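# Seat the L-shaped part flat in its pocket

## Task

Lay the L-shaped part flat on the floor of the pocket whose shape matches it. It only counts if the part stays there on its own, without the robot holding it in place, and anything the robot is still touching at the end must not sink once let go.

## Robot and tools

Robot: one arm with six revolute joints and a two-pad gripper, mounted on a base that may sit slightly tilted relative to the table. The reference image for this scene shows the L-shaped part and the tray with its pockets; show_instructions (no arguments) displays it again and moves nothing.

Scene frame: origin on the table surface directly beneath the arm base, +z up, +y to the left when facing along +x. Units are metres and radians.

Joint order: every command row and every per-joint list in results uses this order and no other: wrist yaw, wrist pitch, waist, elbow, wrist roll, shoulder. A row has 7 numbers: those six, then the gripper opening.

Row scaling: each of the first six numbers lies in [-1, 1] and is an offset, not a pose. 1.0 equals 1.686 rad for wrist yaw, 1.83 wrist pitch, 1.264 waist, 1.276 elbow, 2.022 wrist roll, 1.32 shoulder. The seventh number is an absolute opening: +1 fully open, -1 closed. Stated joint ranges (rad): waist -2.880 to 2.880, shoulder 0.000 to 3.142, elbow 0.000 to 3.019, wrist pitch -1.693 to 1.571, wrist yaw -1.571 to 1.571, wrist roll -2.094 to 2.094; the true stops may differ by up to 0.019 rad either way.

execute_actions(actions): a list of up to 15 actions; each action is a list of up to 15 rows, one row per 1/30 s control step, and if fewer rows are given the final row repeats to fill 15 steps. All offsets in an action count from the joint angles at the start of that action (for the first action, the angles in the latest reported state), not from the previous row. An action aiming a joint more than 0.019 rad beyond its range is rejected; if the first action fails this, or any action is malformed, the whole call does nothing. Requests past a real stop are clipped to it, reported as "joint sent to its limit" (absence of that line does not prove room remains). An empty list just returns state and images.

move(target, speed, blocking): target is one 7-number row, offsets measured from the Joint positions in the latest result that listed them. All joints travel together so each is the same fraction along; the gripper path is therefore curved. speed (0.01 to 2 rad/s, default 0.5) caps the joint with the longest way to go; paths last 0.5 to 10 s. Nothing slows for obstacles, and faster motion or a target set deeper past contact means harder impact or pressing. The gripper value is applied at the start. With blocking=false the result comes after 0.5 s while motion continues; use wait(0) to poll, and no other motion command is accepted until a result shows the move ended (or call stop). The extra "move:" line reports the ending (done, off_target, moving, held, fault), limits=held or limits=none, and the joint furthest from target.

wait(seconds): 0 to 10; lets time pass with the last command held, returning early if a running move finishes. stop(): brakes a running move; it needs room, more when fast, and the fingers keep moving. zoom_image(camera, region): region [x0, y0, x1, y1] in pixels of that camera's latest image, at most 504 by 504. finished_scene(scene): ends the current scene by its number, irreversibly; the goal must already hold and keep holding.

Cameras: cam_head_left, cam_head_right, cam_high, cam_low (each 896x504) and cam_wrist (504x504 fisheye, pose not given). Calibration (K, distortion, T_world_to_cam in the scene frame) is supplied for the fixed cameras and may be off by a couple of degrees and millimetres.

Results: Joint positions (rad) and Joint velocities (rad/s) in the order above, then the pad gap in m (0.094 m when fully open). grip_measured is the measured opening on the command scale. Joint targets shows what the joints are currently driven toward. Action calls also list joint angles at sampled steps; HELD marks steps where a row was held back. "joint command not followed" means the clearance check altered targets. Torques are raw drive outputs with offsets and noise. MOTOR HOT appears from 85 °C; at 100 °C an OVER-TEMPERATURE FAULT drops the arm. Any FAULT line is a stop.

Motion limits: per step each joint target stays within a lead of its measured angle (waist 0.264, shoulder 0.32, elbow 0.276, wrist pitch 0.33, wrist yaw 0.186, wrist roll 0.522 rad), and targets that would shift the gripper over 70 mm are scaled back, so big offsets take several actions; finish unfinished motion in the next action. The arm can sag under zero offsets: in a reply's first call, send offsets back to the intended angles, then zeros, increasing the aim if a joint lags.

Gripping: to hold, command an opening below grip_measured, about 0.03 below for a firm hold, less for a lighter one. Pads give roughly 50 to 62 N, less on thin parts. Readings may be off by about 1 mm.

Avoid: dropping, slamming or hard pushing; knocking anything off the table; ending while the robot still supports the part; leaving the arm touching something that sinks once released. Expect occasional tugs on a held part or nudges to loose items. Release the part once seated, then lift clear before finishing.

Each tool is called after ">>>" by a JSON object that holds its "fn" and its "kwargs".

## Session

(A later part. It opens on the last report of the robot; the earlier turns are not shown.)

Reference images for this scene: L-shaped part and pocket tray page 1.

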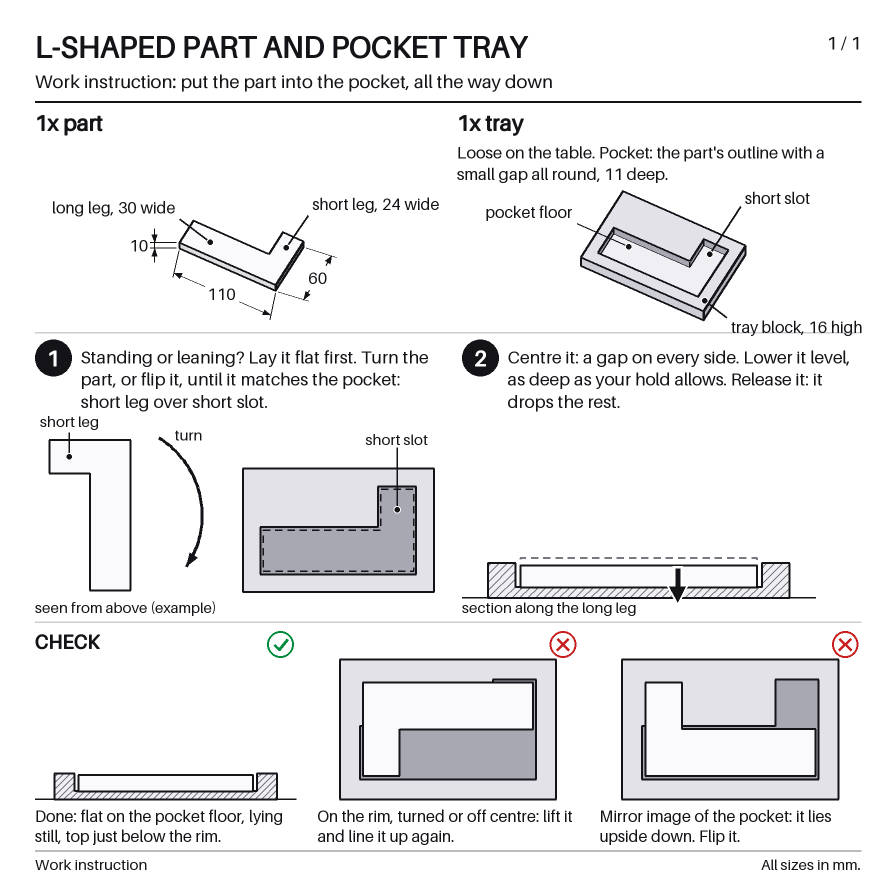

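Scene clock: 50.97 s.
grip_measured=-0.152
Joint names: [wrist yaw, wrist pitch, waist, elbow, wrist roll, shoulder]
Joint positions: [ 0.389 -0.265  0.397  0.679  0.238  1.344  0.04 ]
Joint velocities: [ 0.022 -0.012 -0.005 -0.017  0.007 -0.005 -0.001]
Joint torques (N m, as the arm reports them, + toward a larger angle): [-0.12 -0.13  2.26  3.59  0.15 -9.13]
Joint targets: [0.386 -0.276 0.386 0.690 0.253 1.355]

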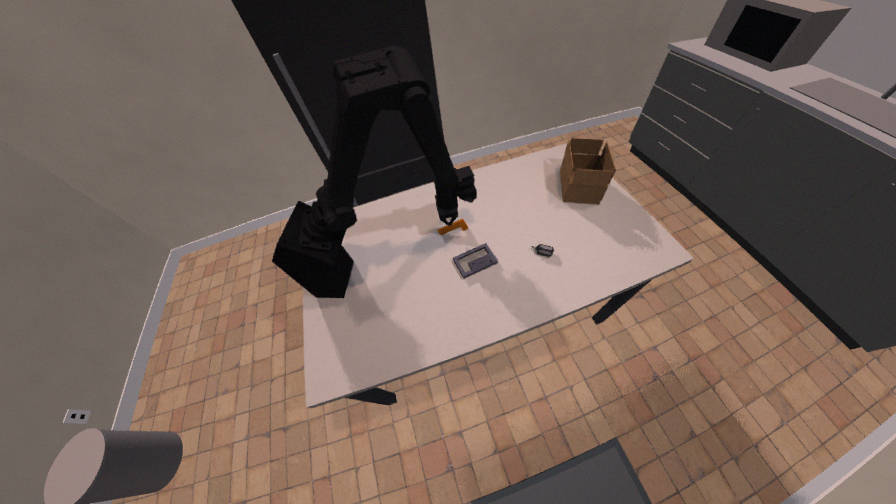

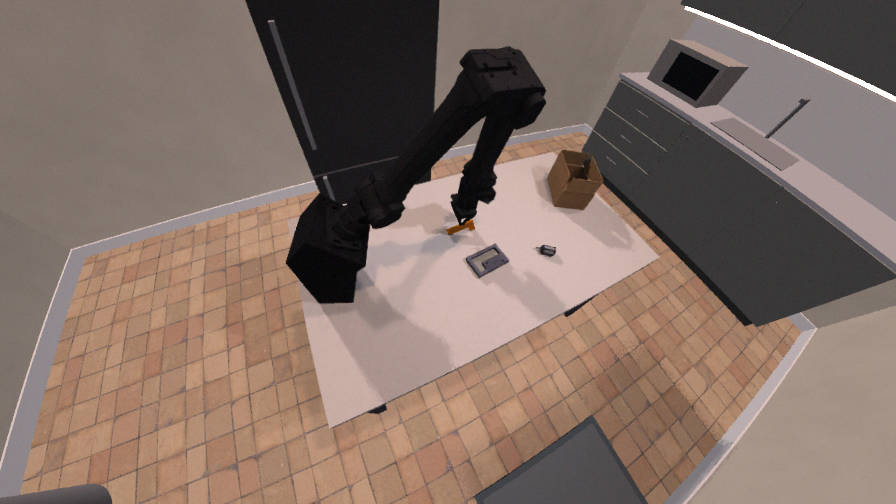

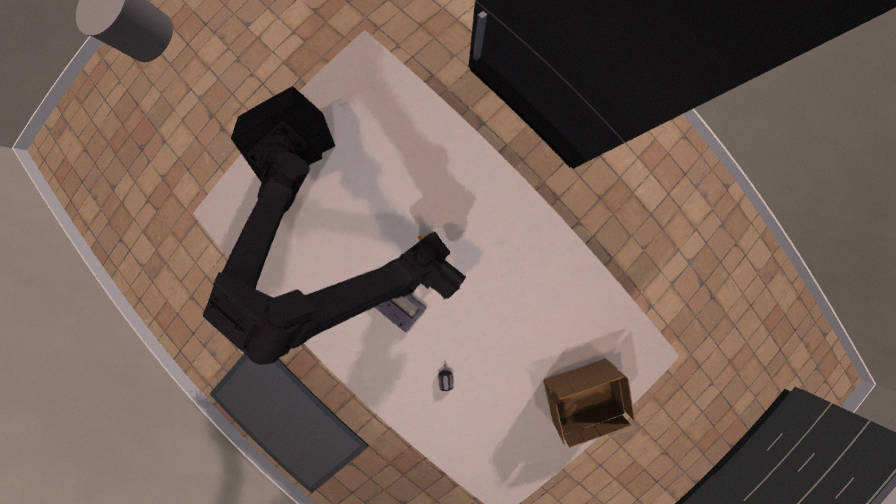

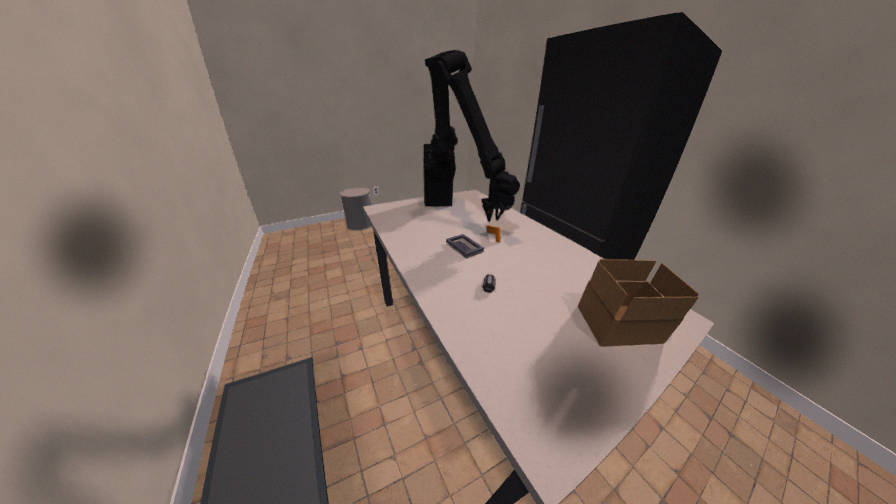

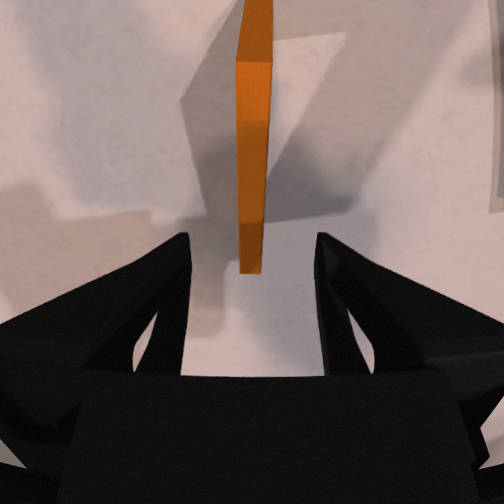

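>>> {"fn": "move", "kwargs": {"target": [-0.019, 0.0628, -0.0455, 0.0243, -0.0282, 0.0905, -0.15], "speed": 0.15}}

Scene clock: 54.33 s.
grip_measured=-0.152
Joint names: [wrist yaw, wrist pitch, waist, elbow, wrist roll, shoulder]
Joint positions: [ 0.36  -0.163  0.353  0.697  0.197  1.456  0.04 ]
Joint velocities: [ 0.007 -0.022 -0.015 -0.007  0.066 -0.005 -0.001]
Joint torques (N m, as the arm reports them, + toward a larger angle): [-0.13  0.77  2.2   2.69 -0.18 -9.68]
Joint targets: [0.357 -0.151 0.339 0.710 0.181 1.464]
move: done; limits=none; farthest joint: the wrist roll, 0.016 radians from its target (0.057 radians at the start)

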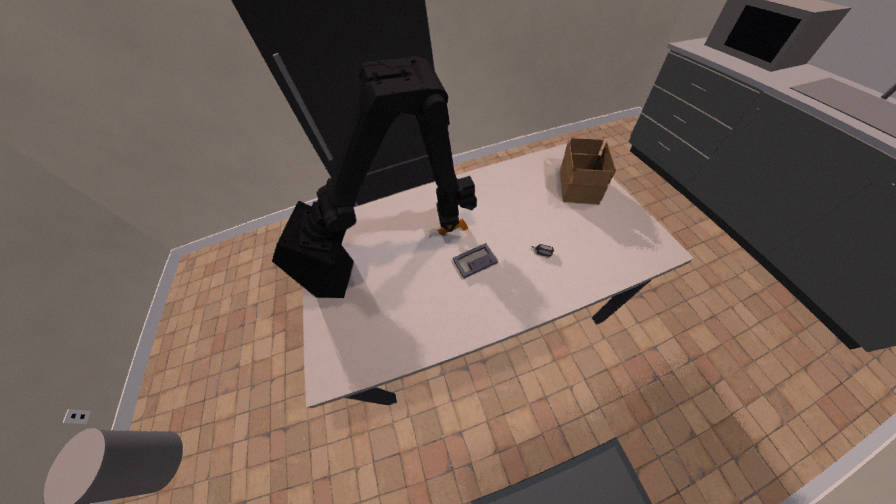

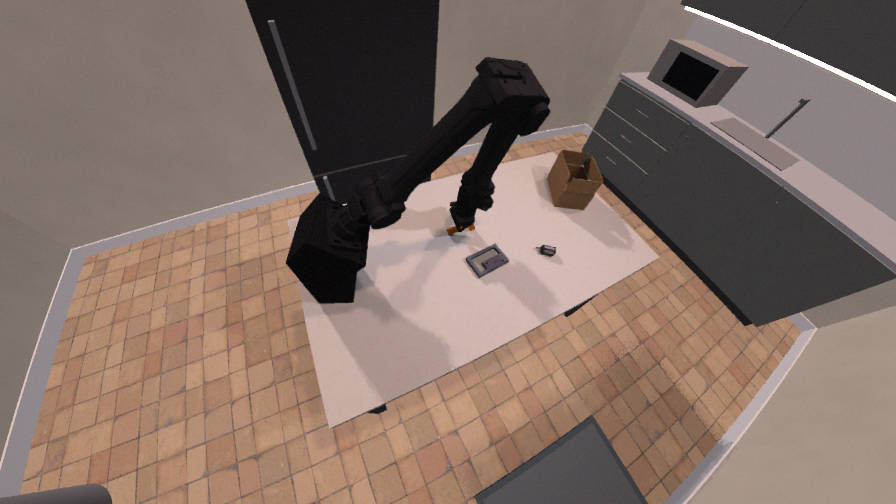

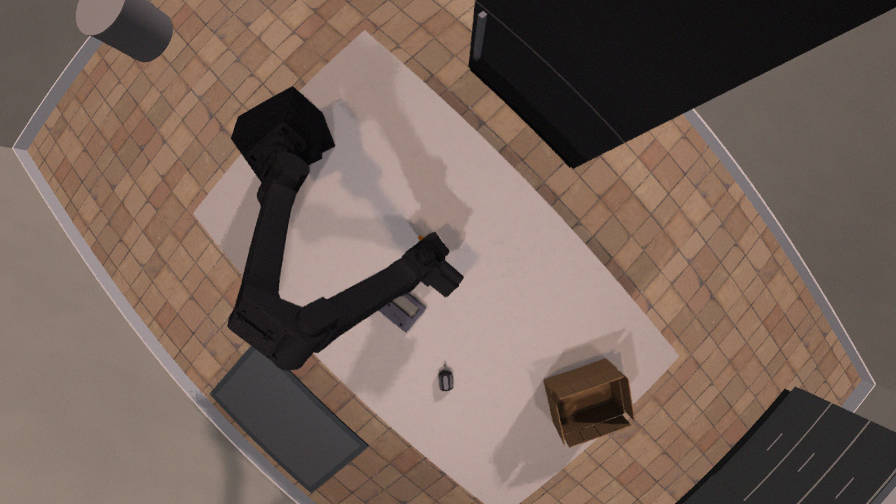

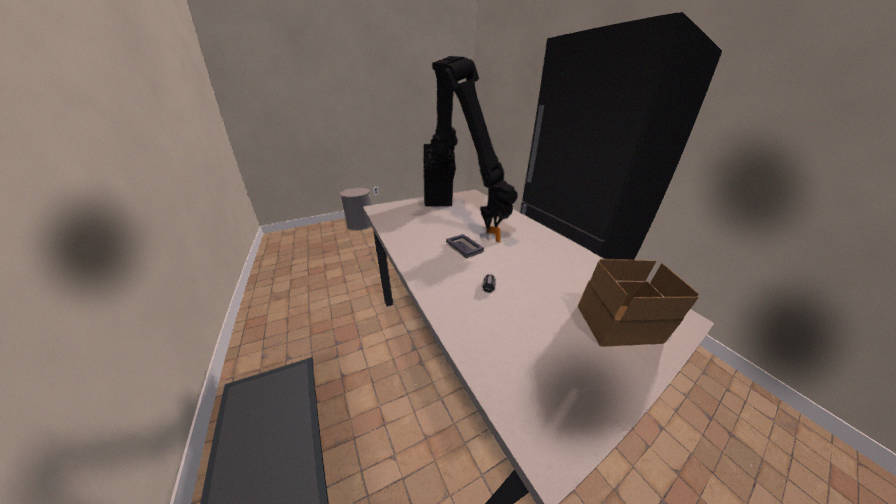

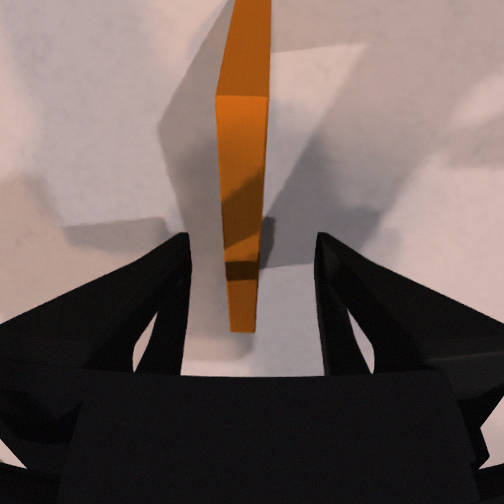

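>>> {"fn": "move", "kwargs": {"target": [-0.002, 0.0066, 0.019, 0.0102, -0.008, 0.006, -0.5], "speed": 0.05}}

>>> {"fn": "zoom_image", "kwargs": {"camera": "cam_low", "region": [450, 195, 530, 255]}}

Scene clock: 55.73 s.
grip_measured=-0.498
Joint names: [wrist yaw, wrist pitch, waist, elbow, wrist roll, shoulder]
Joint positions: [ 0.36  -0.163  0.359  0.697  0.196  1.456  0.024]
Joint velocities: [ 0.007 -0.007 -0.005  0.007  0.007 -0.015 -0.   ]
Joint torques (N m, as the arm reports them, + toward a larger angle): [-0.12  0.78  4.6   2.82 -0.17 -9.92]
Joint targets: [0.357 -0.151 0.377 0.710 0.181 1.464]
move: done; limits=none; farthest joint: the waist, 0.018 radians from its target (0.024 radians at the start)

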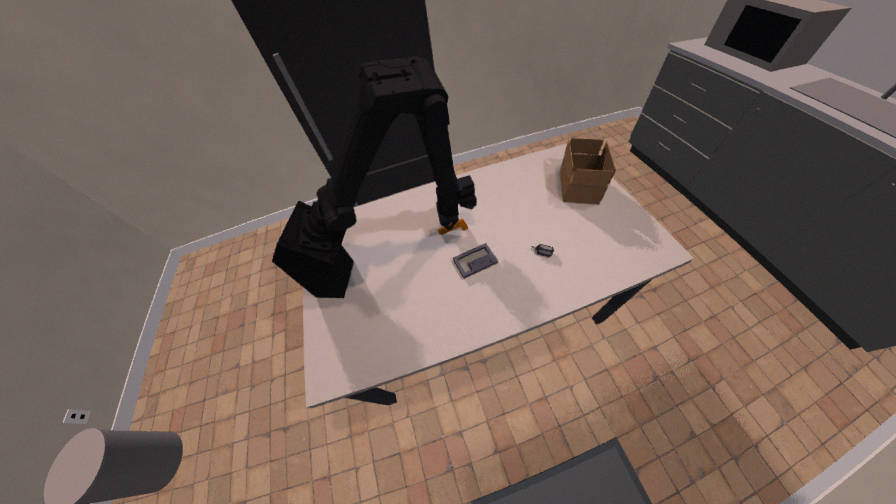

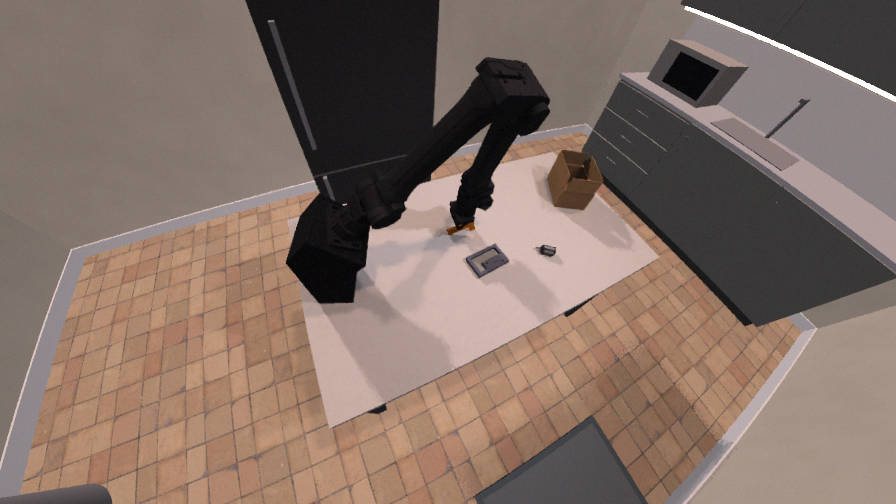

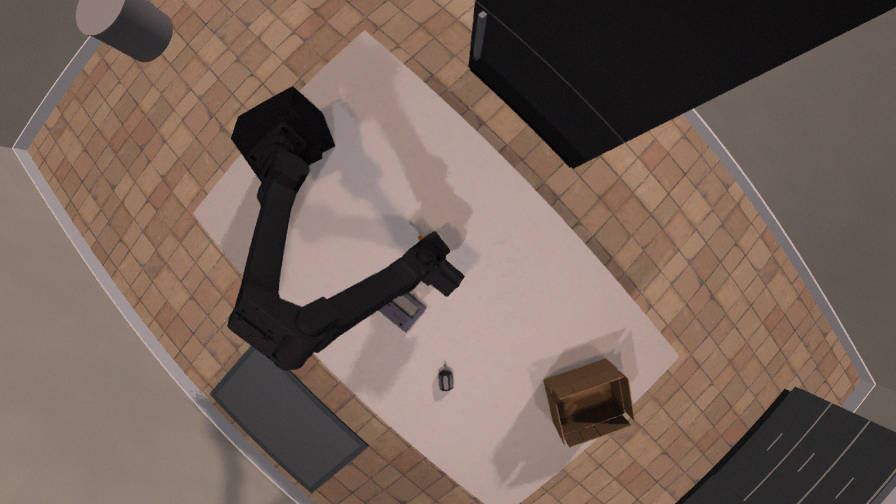

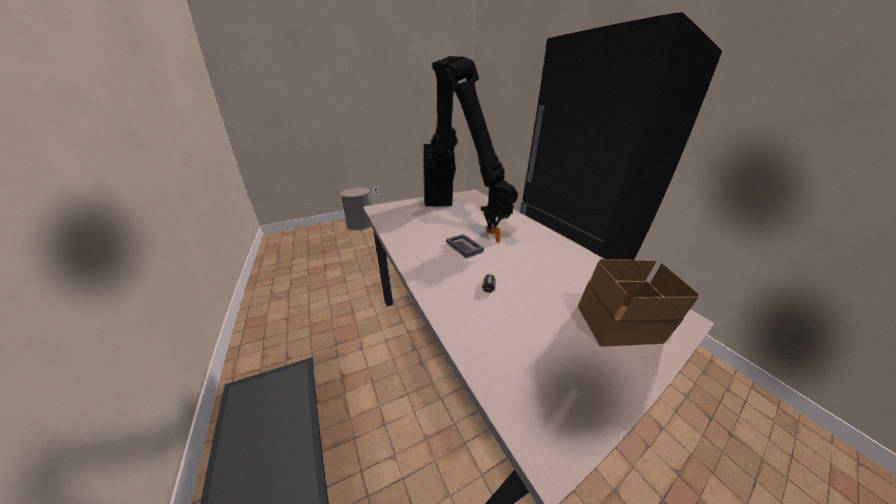

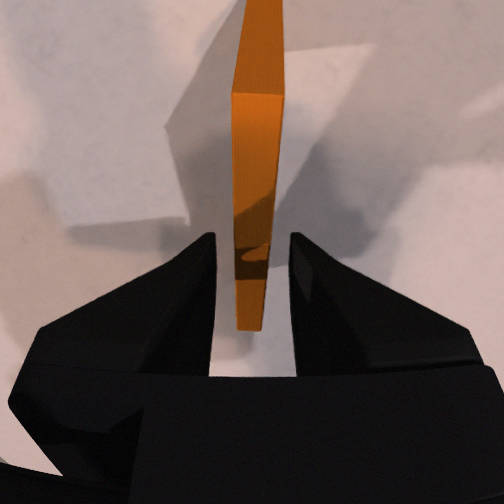

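Region (450, 195, 530, 255) of cam_low's 896x504 image, scaled by 6.300, with more detail than that image has; it fills the top 378 rows of this view, and the rest is white.

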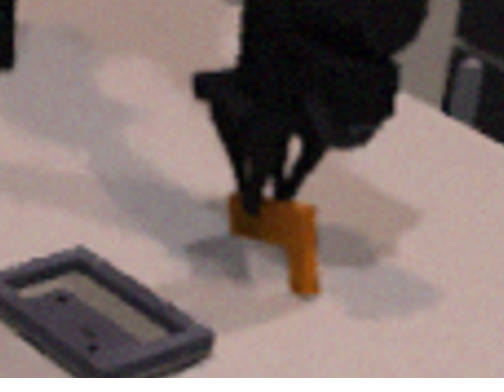

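>>> {"fn": "execute_actions", "kwargs": {"actions": [[[-0.002,0.0066,0.0142,0.0102,-0.0074,0.006,-0.6],[-0.002,0.0066,0.0142,0.0102,-0.0074,0.006,-0.65],[-0.002,0.0066,0.0142,0.0102,-0.0074,0.006,-0.69],[-0.002,0.0066,0.0142,0.0102,-0.0074,0.006,-0.72],[-0.002,0.0066,0.0142,0.0102,-0.0074,0.006,-0.74],[-0.002,0.0066,0.0142,0.0102,-0.0074,0.006,-0.75],[-0.002,0.0066,0.0142,0.0102,-0.0074,0.006,-0.76],[-0.002,0.0066,0.0142,0.0102,-0.0074,0.006,-0.77],[-0.002,0.0066,0.0142,0.0102,-0.0074,0.006,-0.78],[-0.002,0.0066,0.0142,0.0102,-0.0074,0.006,-0.79],[-0.002,0.0066,0.0142,0.0102,-0.0074,0.006,-0.80],[-0.002,0.0066,0.0142,0.0102,-0.0074,0.006,-0.81],[-0.002,0.0066,0.0142,0.0102,-0.0074,0.006,-0.82]]]}}

Scene clock: 57.47 s.
grip_measured=-0.797
Joint names: [wrist yaw, wrist pitch, waist, elbow, wrist roll, shoulder]
Joint positions: [ 0.36  -0.163  0.359  0.698  0.196  1.456  0.01 ]
Joint velocities: [-0.007  0.022 -0.005 -0.002  0.022 -0.005 -0.001]
Joint torques (N m, as the arm reports them, + toward a larger angle): [-0.13  0.76  4.65  2.82 -0.16 -9.86]
Joint targets: [0.357 -0.151 0.377 0.711 0.181 1.464]
Step readings (joint positions):
0: [0.360 -0.163 0.359 0.698 0.196 1.456]
1: [0.360 -0.163 0.359 0.697 0.196 1.456]
2: [0.360 -0.163 0.359 0.698 0.196 1.456]
4: [0.360 -0.163 0.359 0.697 0.196 1.456]
8: [0.360 -0.163 0.359 0.697 0.196 1.456]
15: Joint positions above

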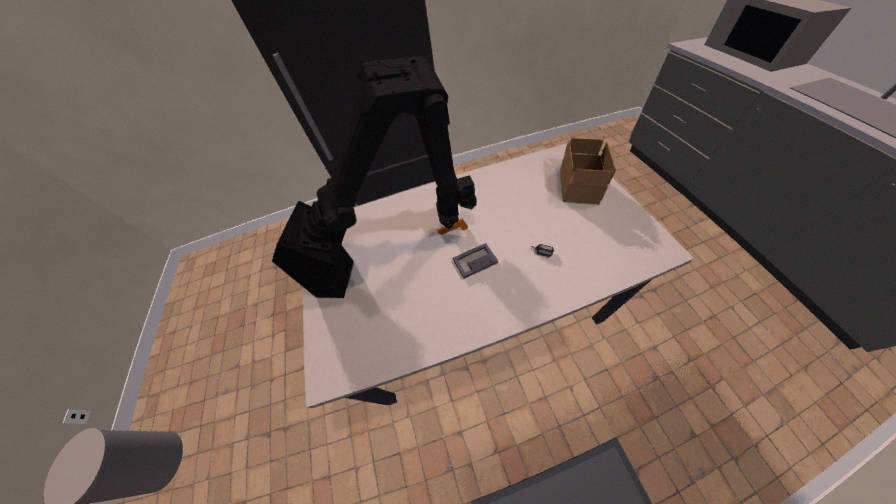

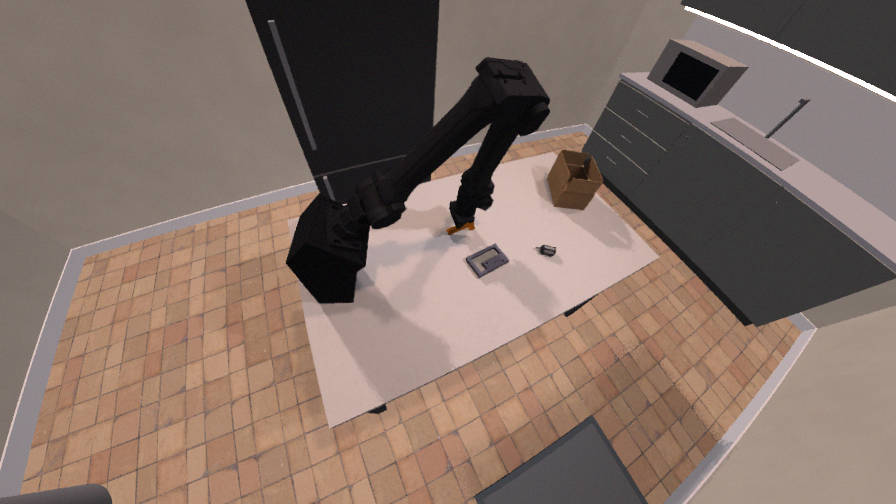

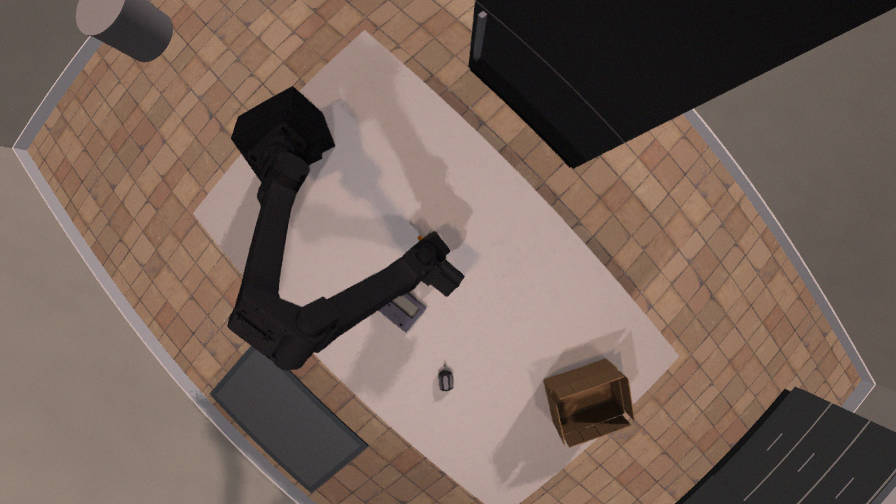

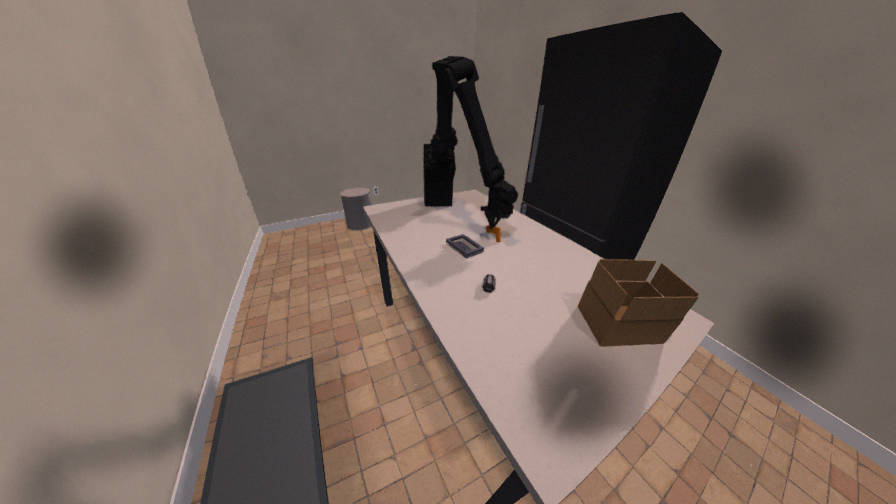

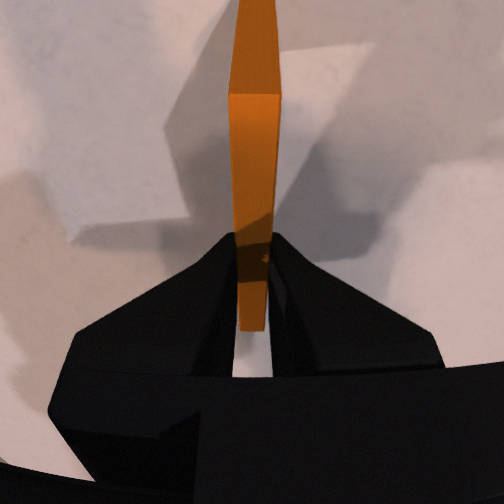

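>>> {"fn": "move", "kwargs": {"target": [-0.002, 0.02, 0.0142, 0.0102, -0.0074, -0.147, -0.83], "speed": 0.25}}

Scene clock: 70.47 s.
grip_measured=-0.797
Joint names: [wrist yaw, wrist pitch, waist, elbow, wrist roll, shoulder]
Joint positions: [ 0.36  -0.14   0.359  0.697  0.196  1.276  0.01 ]
Joint velocities: [-0.007 -0.012 -0.005 -0.012 -0.037 -0.005 -0.001]
Joint torques (N m, as the arm reports them, + toward a larger angle): [ -0.13   1.07   4.07   4.8   -0.17 -11.43]
Joint targets: [0.357 -0.126 0.377 0.710 0.181 1.262]
move: done; limits=none; farthest joint: the waist, 0.018 radians from its target (0.018 radians at the start)

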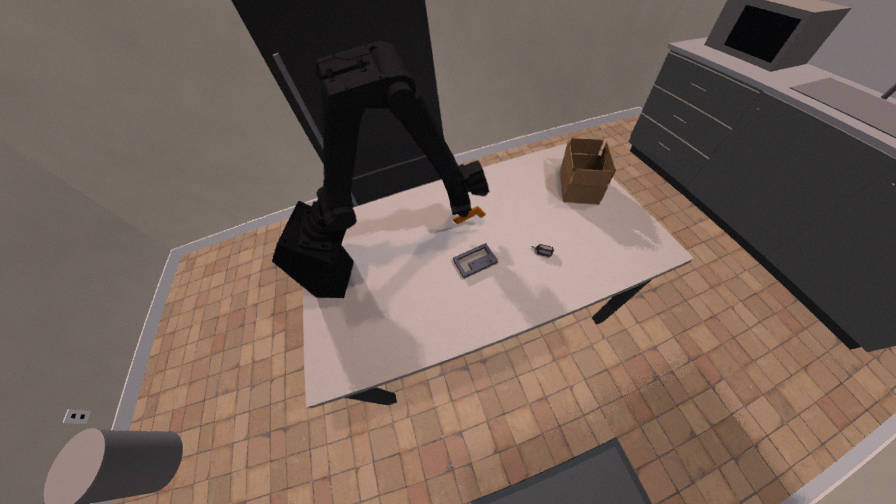

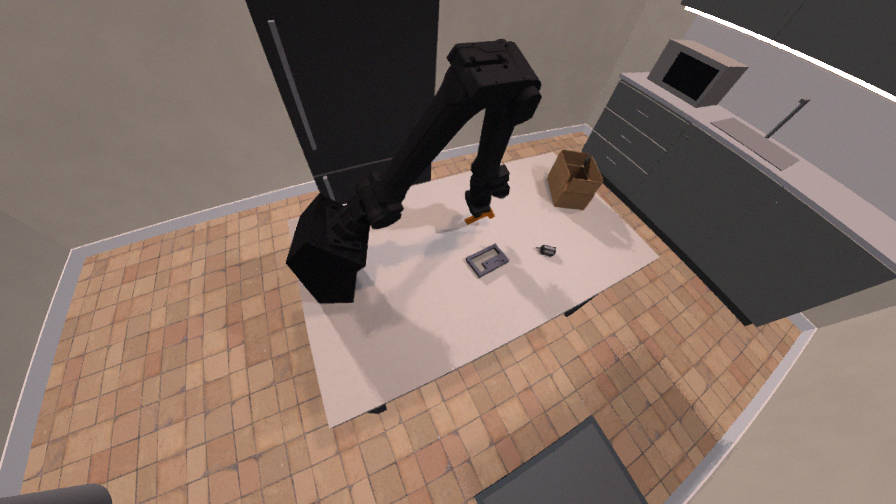

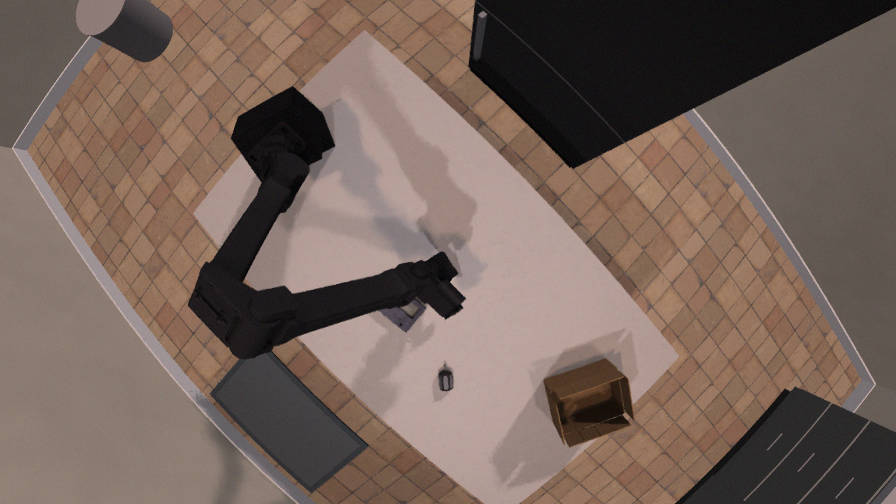

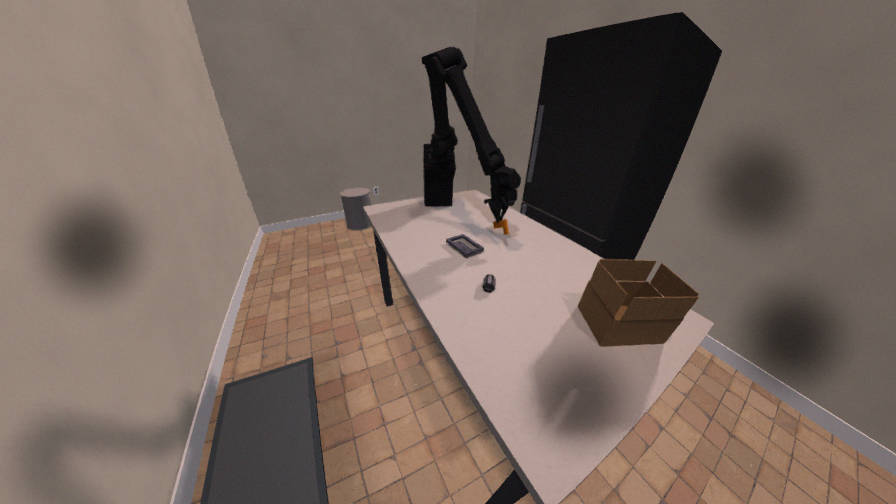

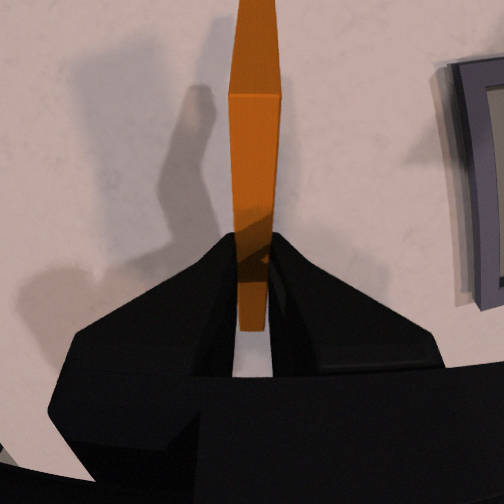

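>>> {"fn": "move", "kwargs": {"target": [-0.421, 0.7426, -0.2025, -0.1857, 0.4288, 0.3273, -0.83], "speed": 0.6}}

>>> {"fn": "zoom_image", "kwargs": {"camera": "cam_low", "region": [450, 180, 550, 260]}}

Scene clock: 73.97 s.
grip_measured=-0.797
Joint names: [wrist yaw, wrist pitch, waist, elbow, wrist roll, shoulder]
Joint positions: [-0.346  1.198  0.116  0.473  1.047  1.701  0.01 ]
Joint velocities: [-0.125  0.012 -0.005  0.002  0.051 -0.005 -0.   ]
Joint torques (N m, as the arm reports them, + toward a larger angle): [-0.43  2.22  1.2  -3.04  0.05 -9.66]
Joint targets: [-0.350 1.219 0.103 0.461 1.063 1.708]
move: off_target; limits=none; farthest joint: the wrist pitch, 0.021 radians from its target (1.359 radians at the start)

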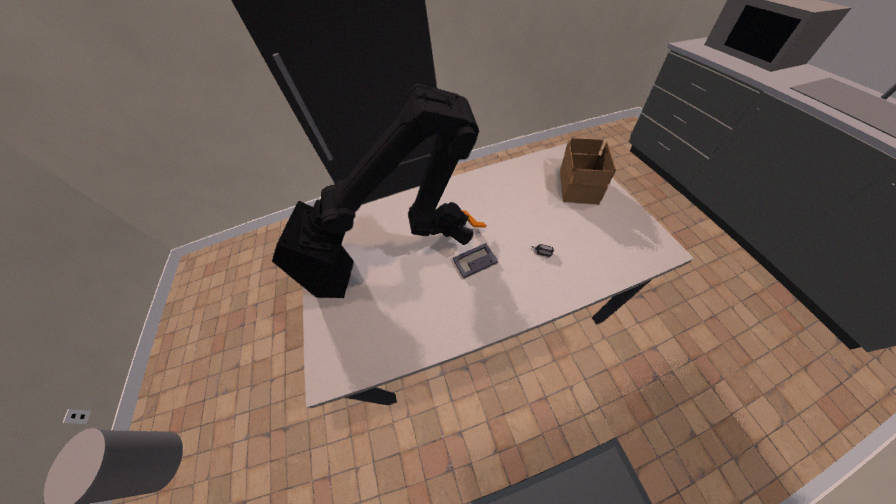

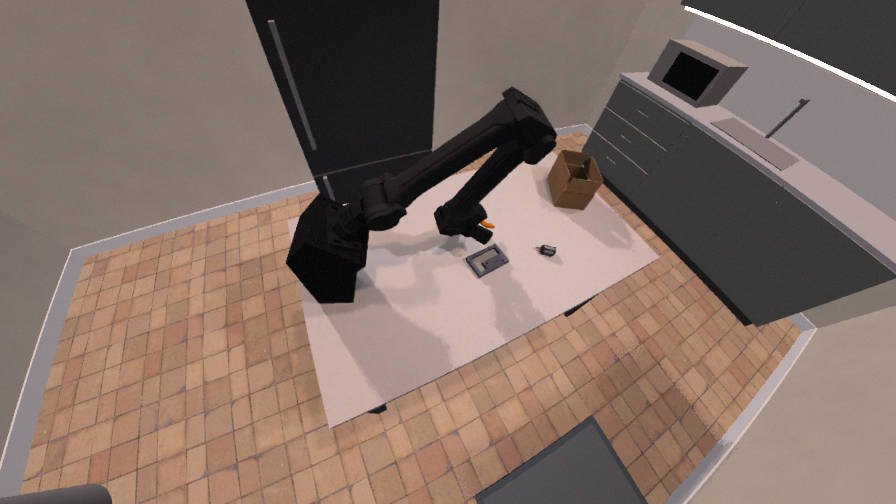

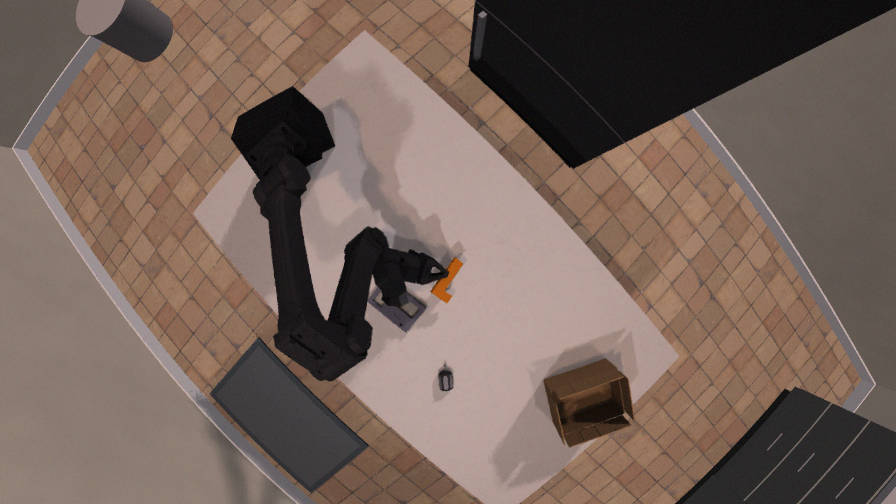

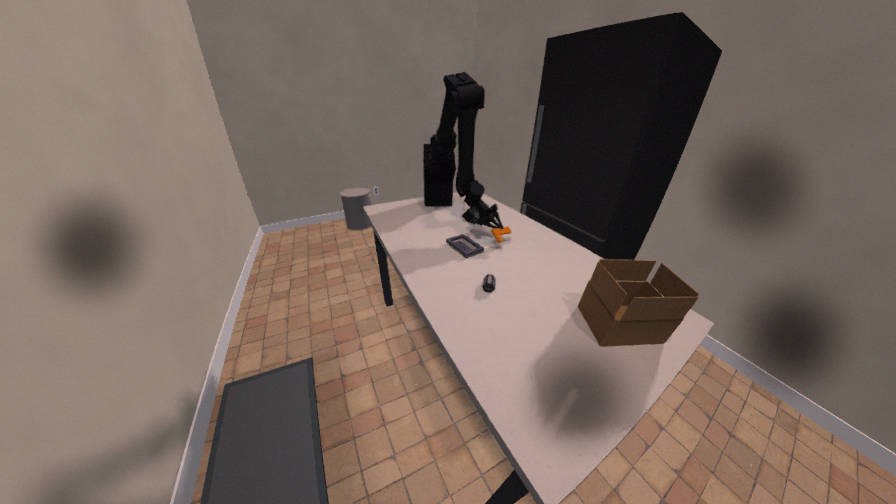

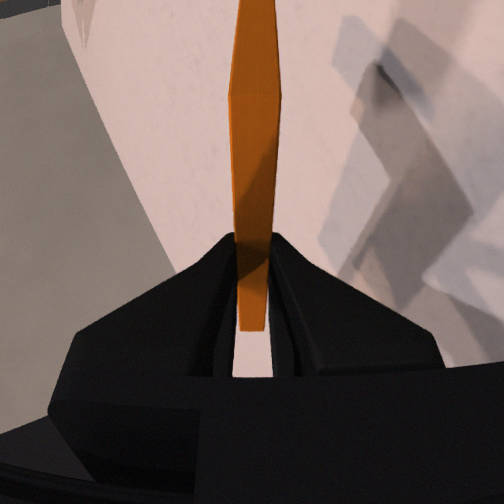

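Region (450, 180, 550, 260) of cam_low's 896x504 image, scaled by 5.040, with more detail than that image has; it fills the top 403 rows of this view, and the rest is white.

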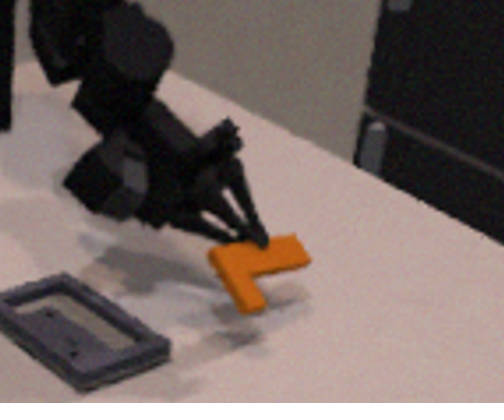

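>>> {"fn": "move", "kwargs": {"target": [-0.0089, 0.0948, -0.019, 0.0243, 0.0079, 0.1326, -0.83], "speed": 0.2}}

>>> {"fn": "zoom_image", "kwargs": {"camera": "cam_low", "region": [455, 190, 535, 260]}}

>>> {"fn": "zoom_image", "kwargs": {"camera": "cam_head_left", "region": [420, 190, 510, 260]}}

Scene clock: 76.97 s.
grip_measured=-0.797
Joint names: [wrist yaw, wrist pitch, waist, elbow, wrist roll, shoulder]
Joint positions: [-0.357  1.35   0.106  0.502  1.049  1.871  0.01 ]
Joint velocities: [-0.007  0.002  0.005 -0.022  0.051 -0.005  0.001]
Joint torques (N m, as the arm reports them, + toward a larger angle): [-0.44  2.24  1.25 -3.07  0.06 -9.65]
Joint targets: [-0.361 1.372 0.092 0.504 1.063 1.876]
move: off_target; limits=none; farthest joint: the wrist pitch, 0.021 radians from its target (0.174 radians at the start)

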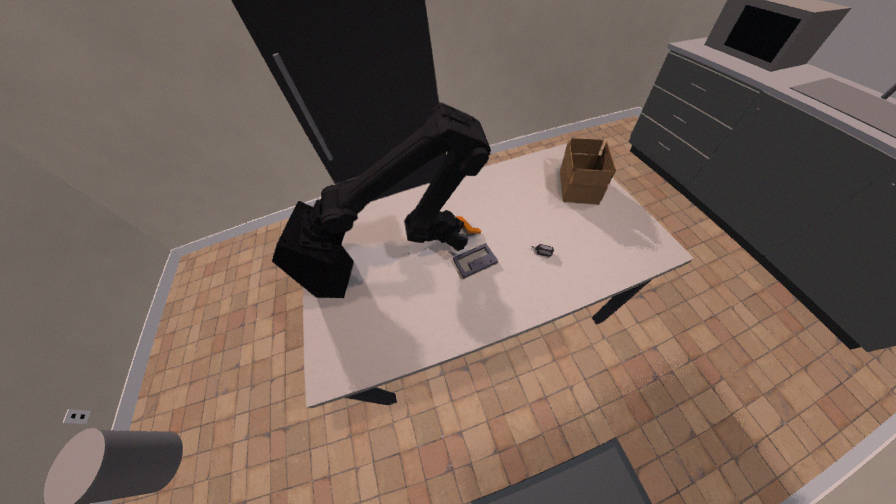

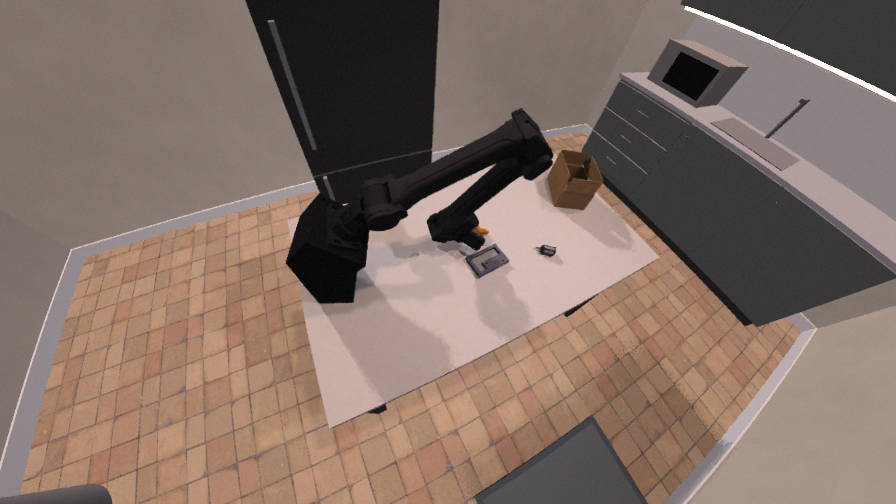

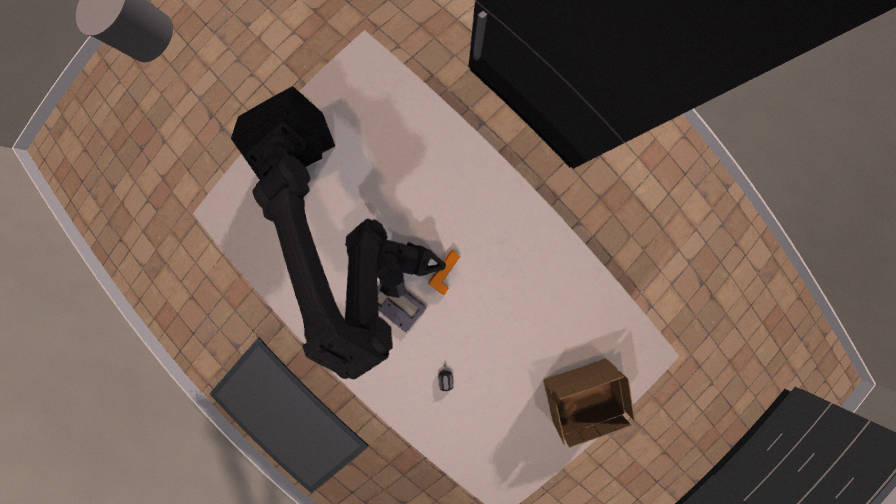

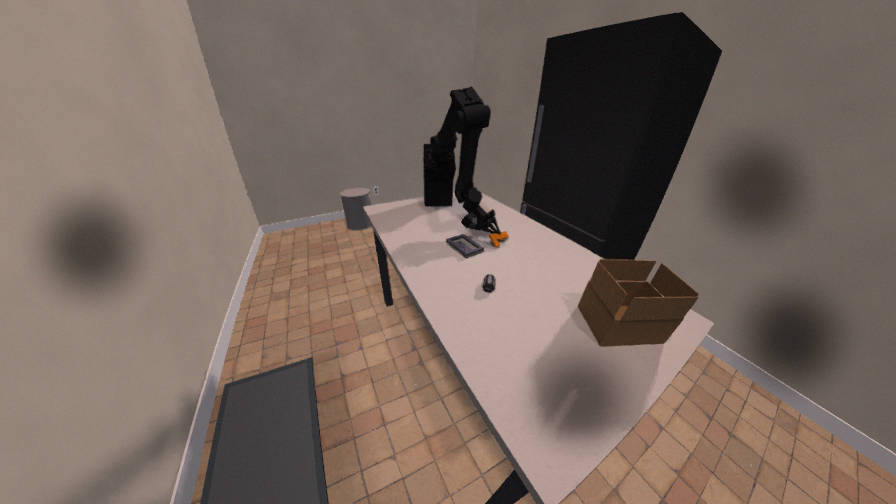

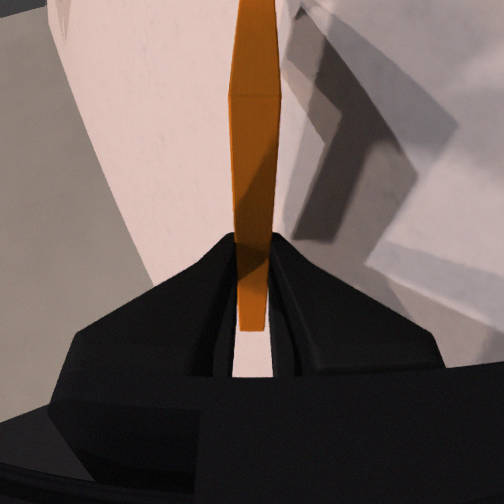

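Region (455, 190, 535, 260) of cam_low's 896x504 image, scaled by 6.300, with more detail than that image has; it fills the top 441 rows of this view, and the rest is white.

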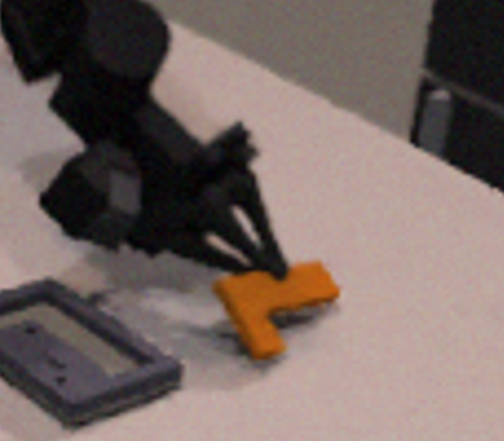

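Region (420, 190, 510, 260) of cam_head_left's 896x504 image, scaled by 5.600, with more detail than that image has.

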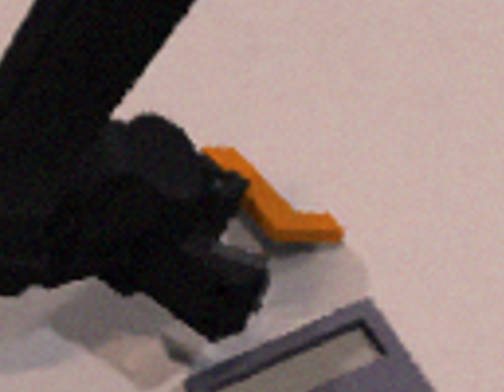

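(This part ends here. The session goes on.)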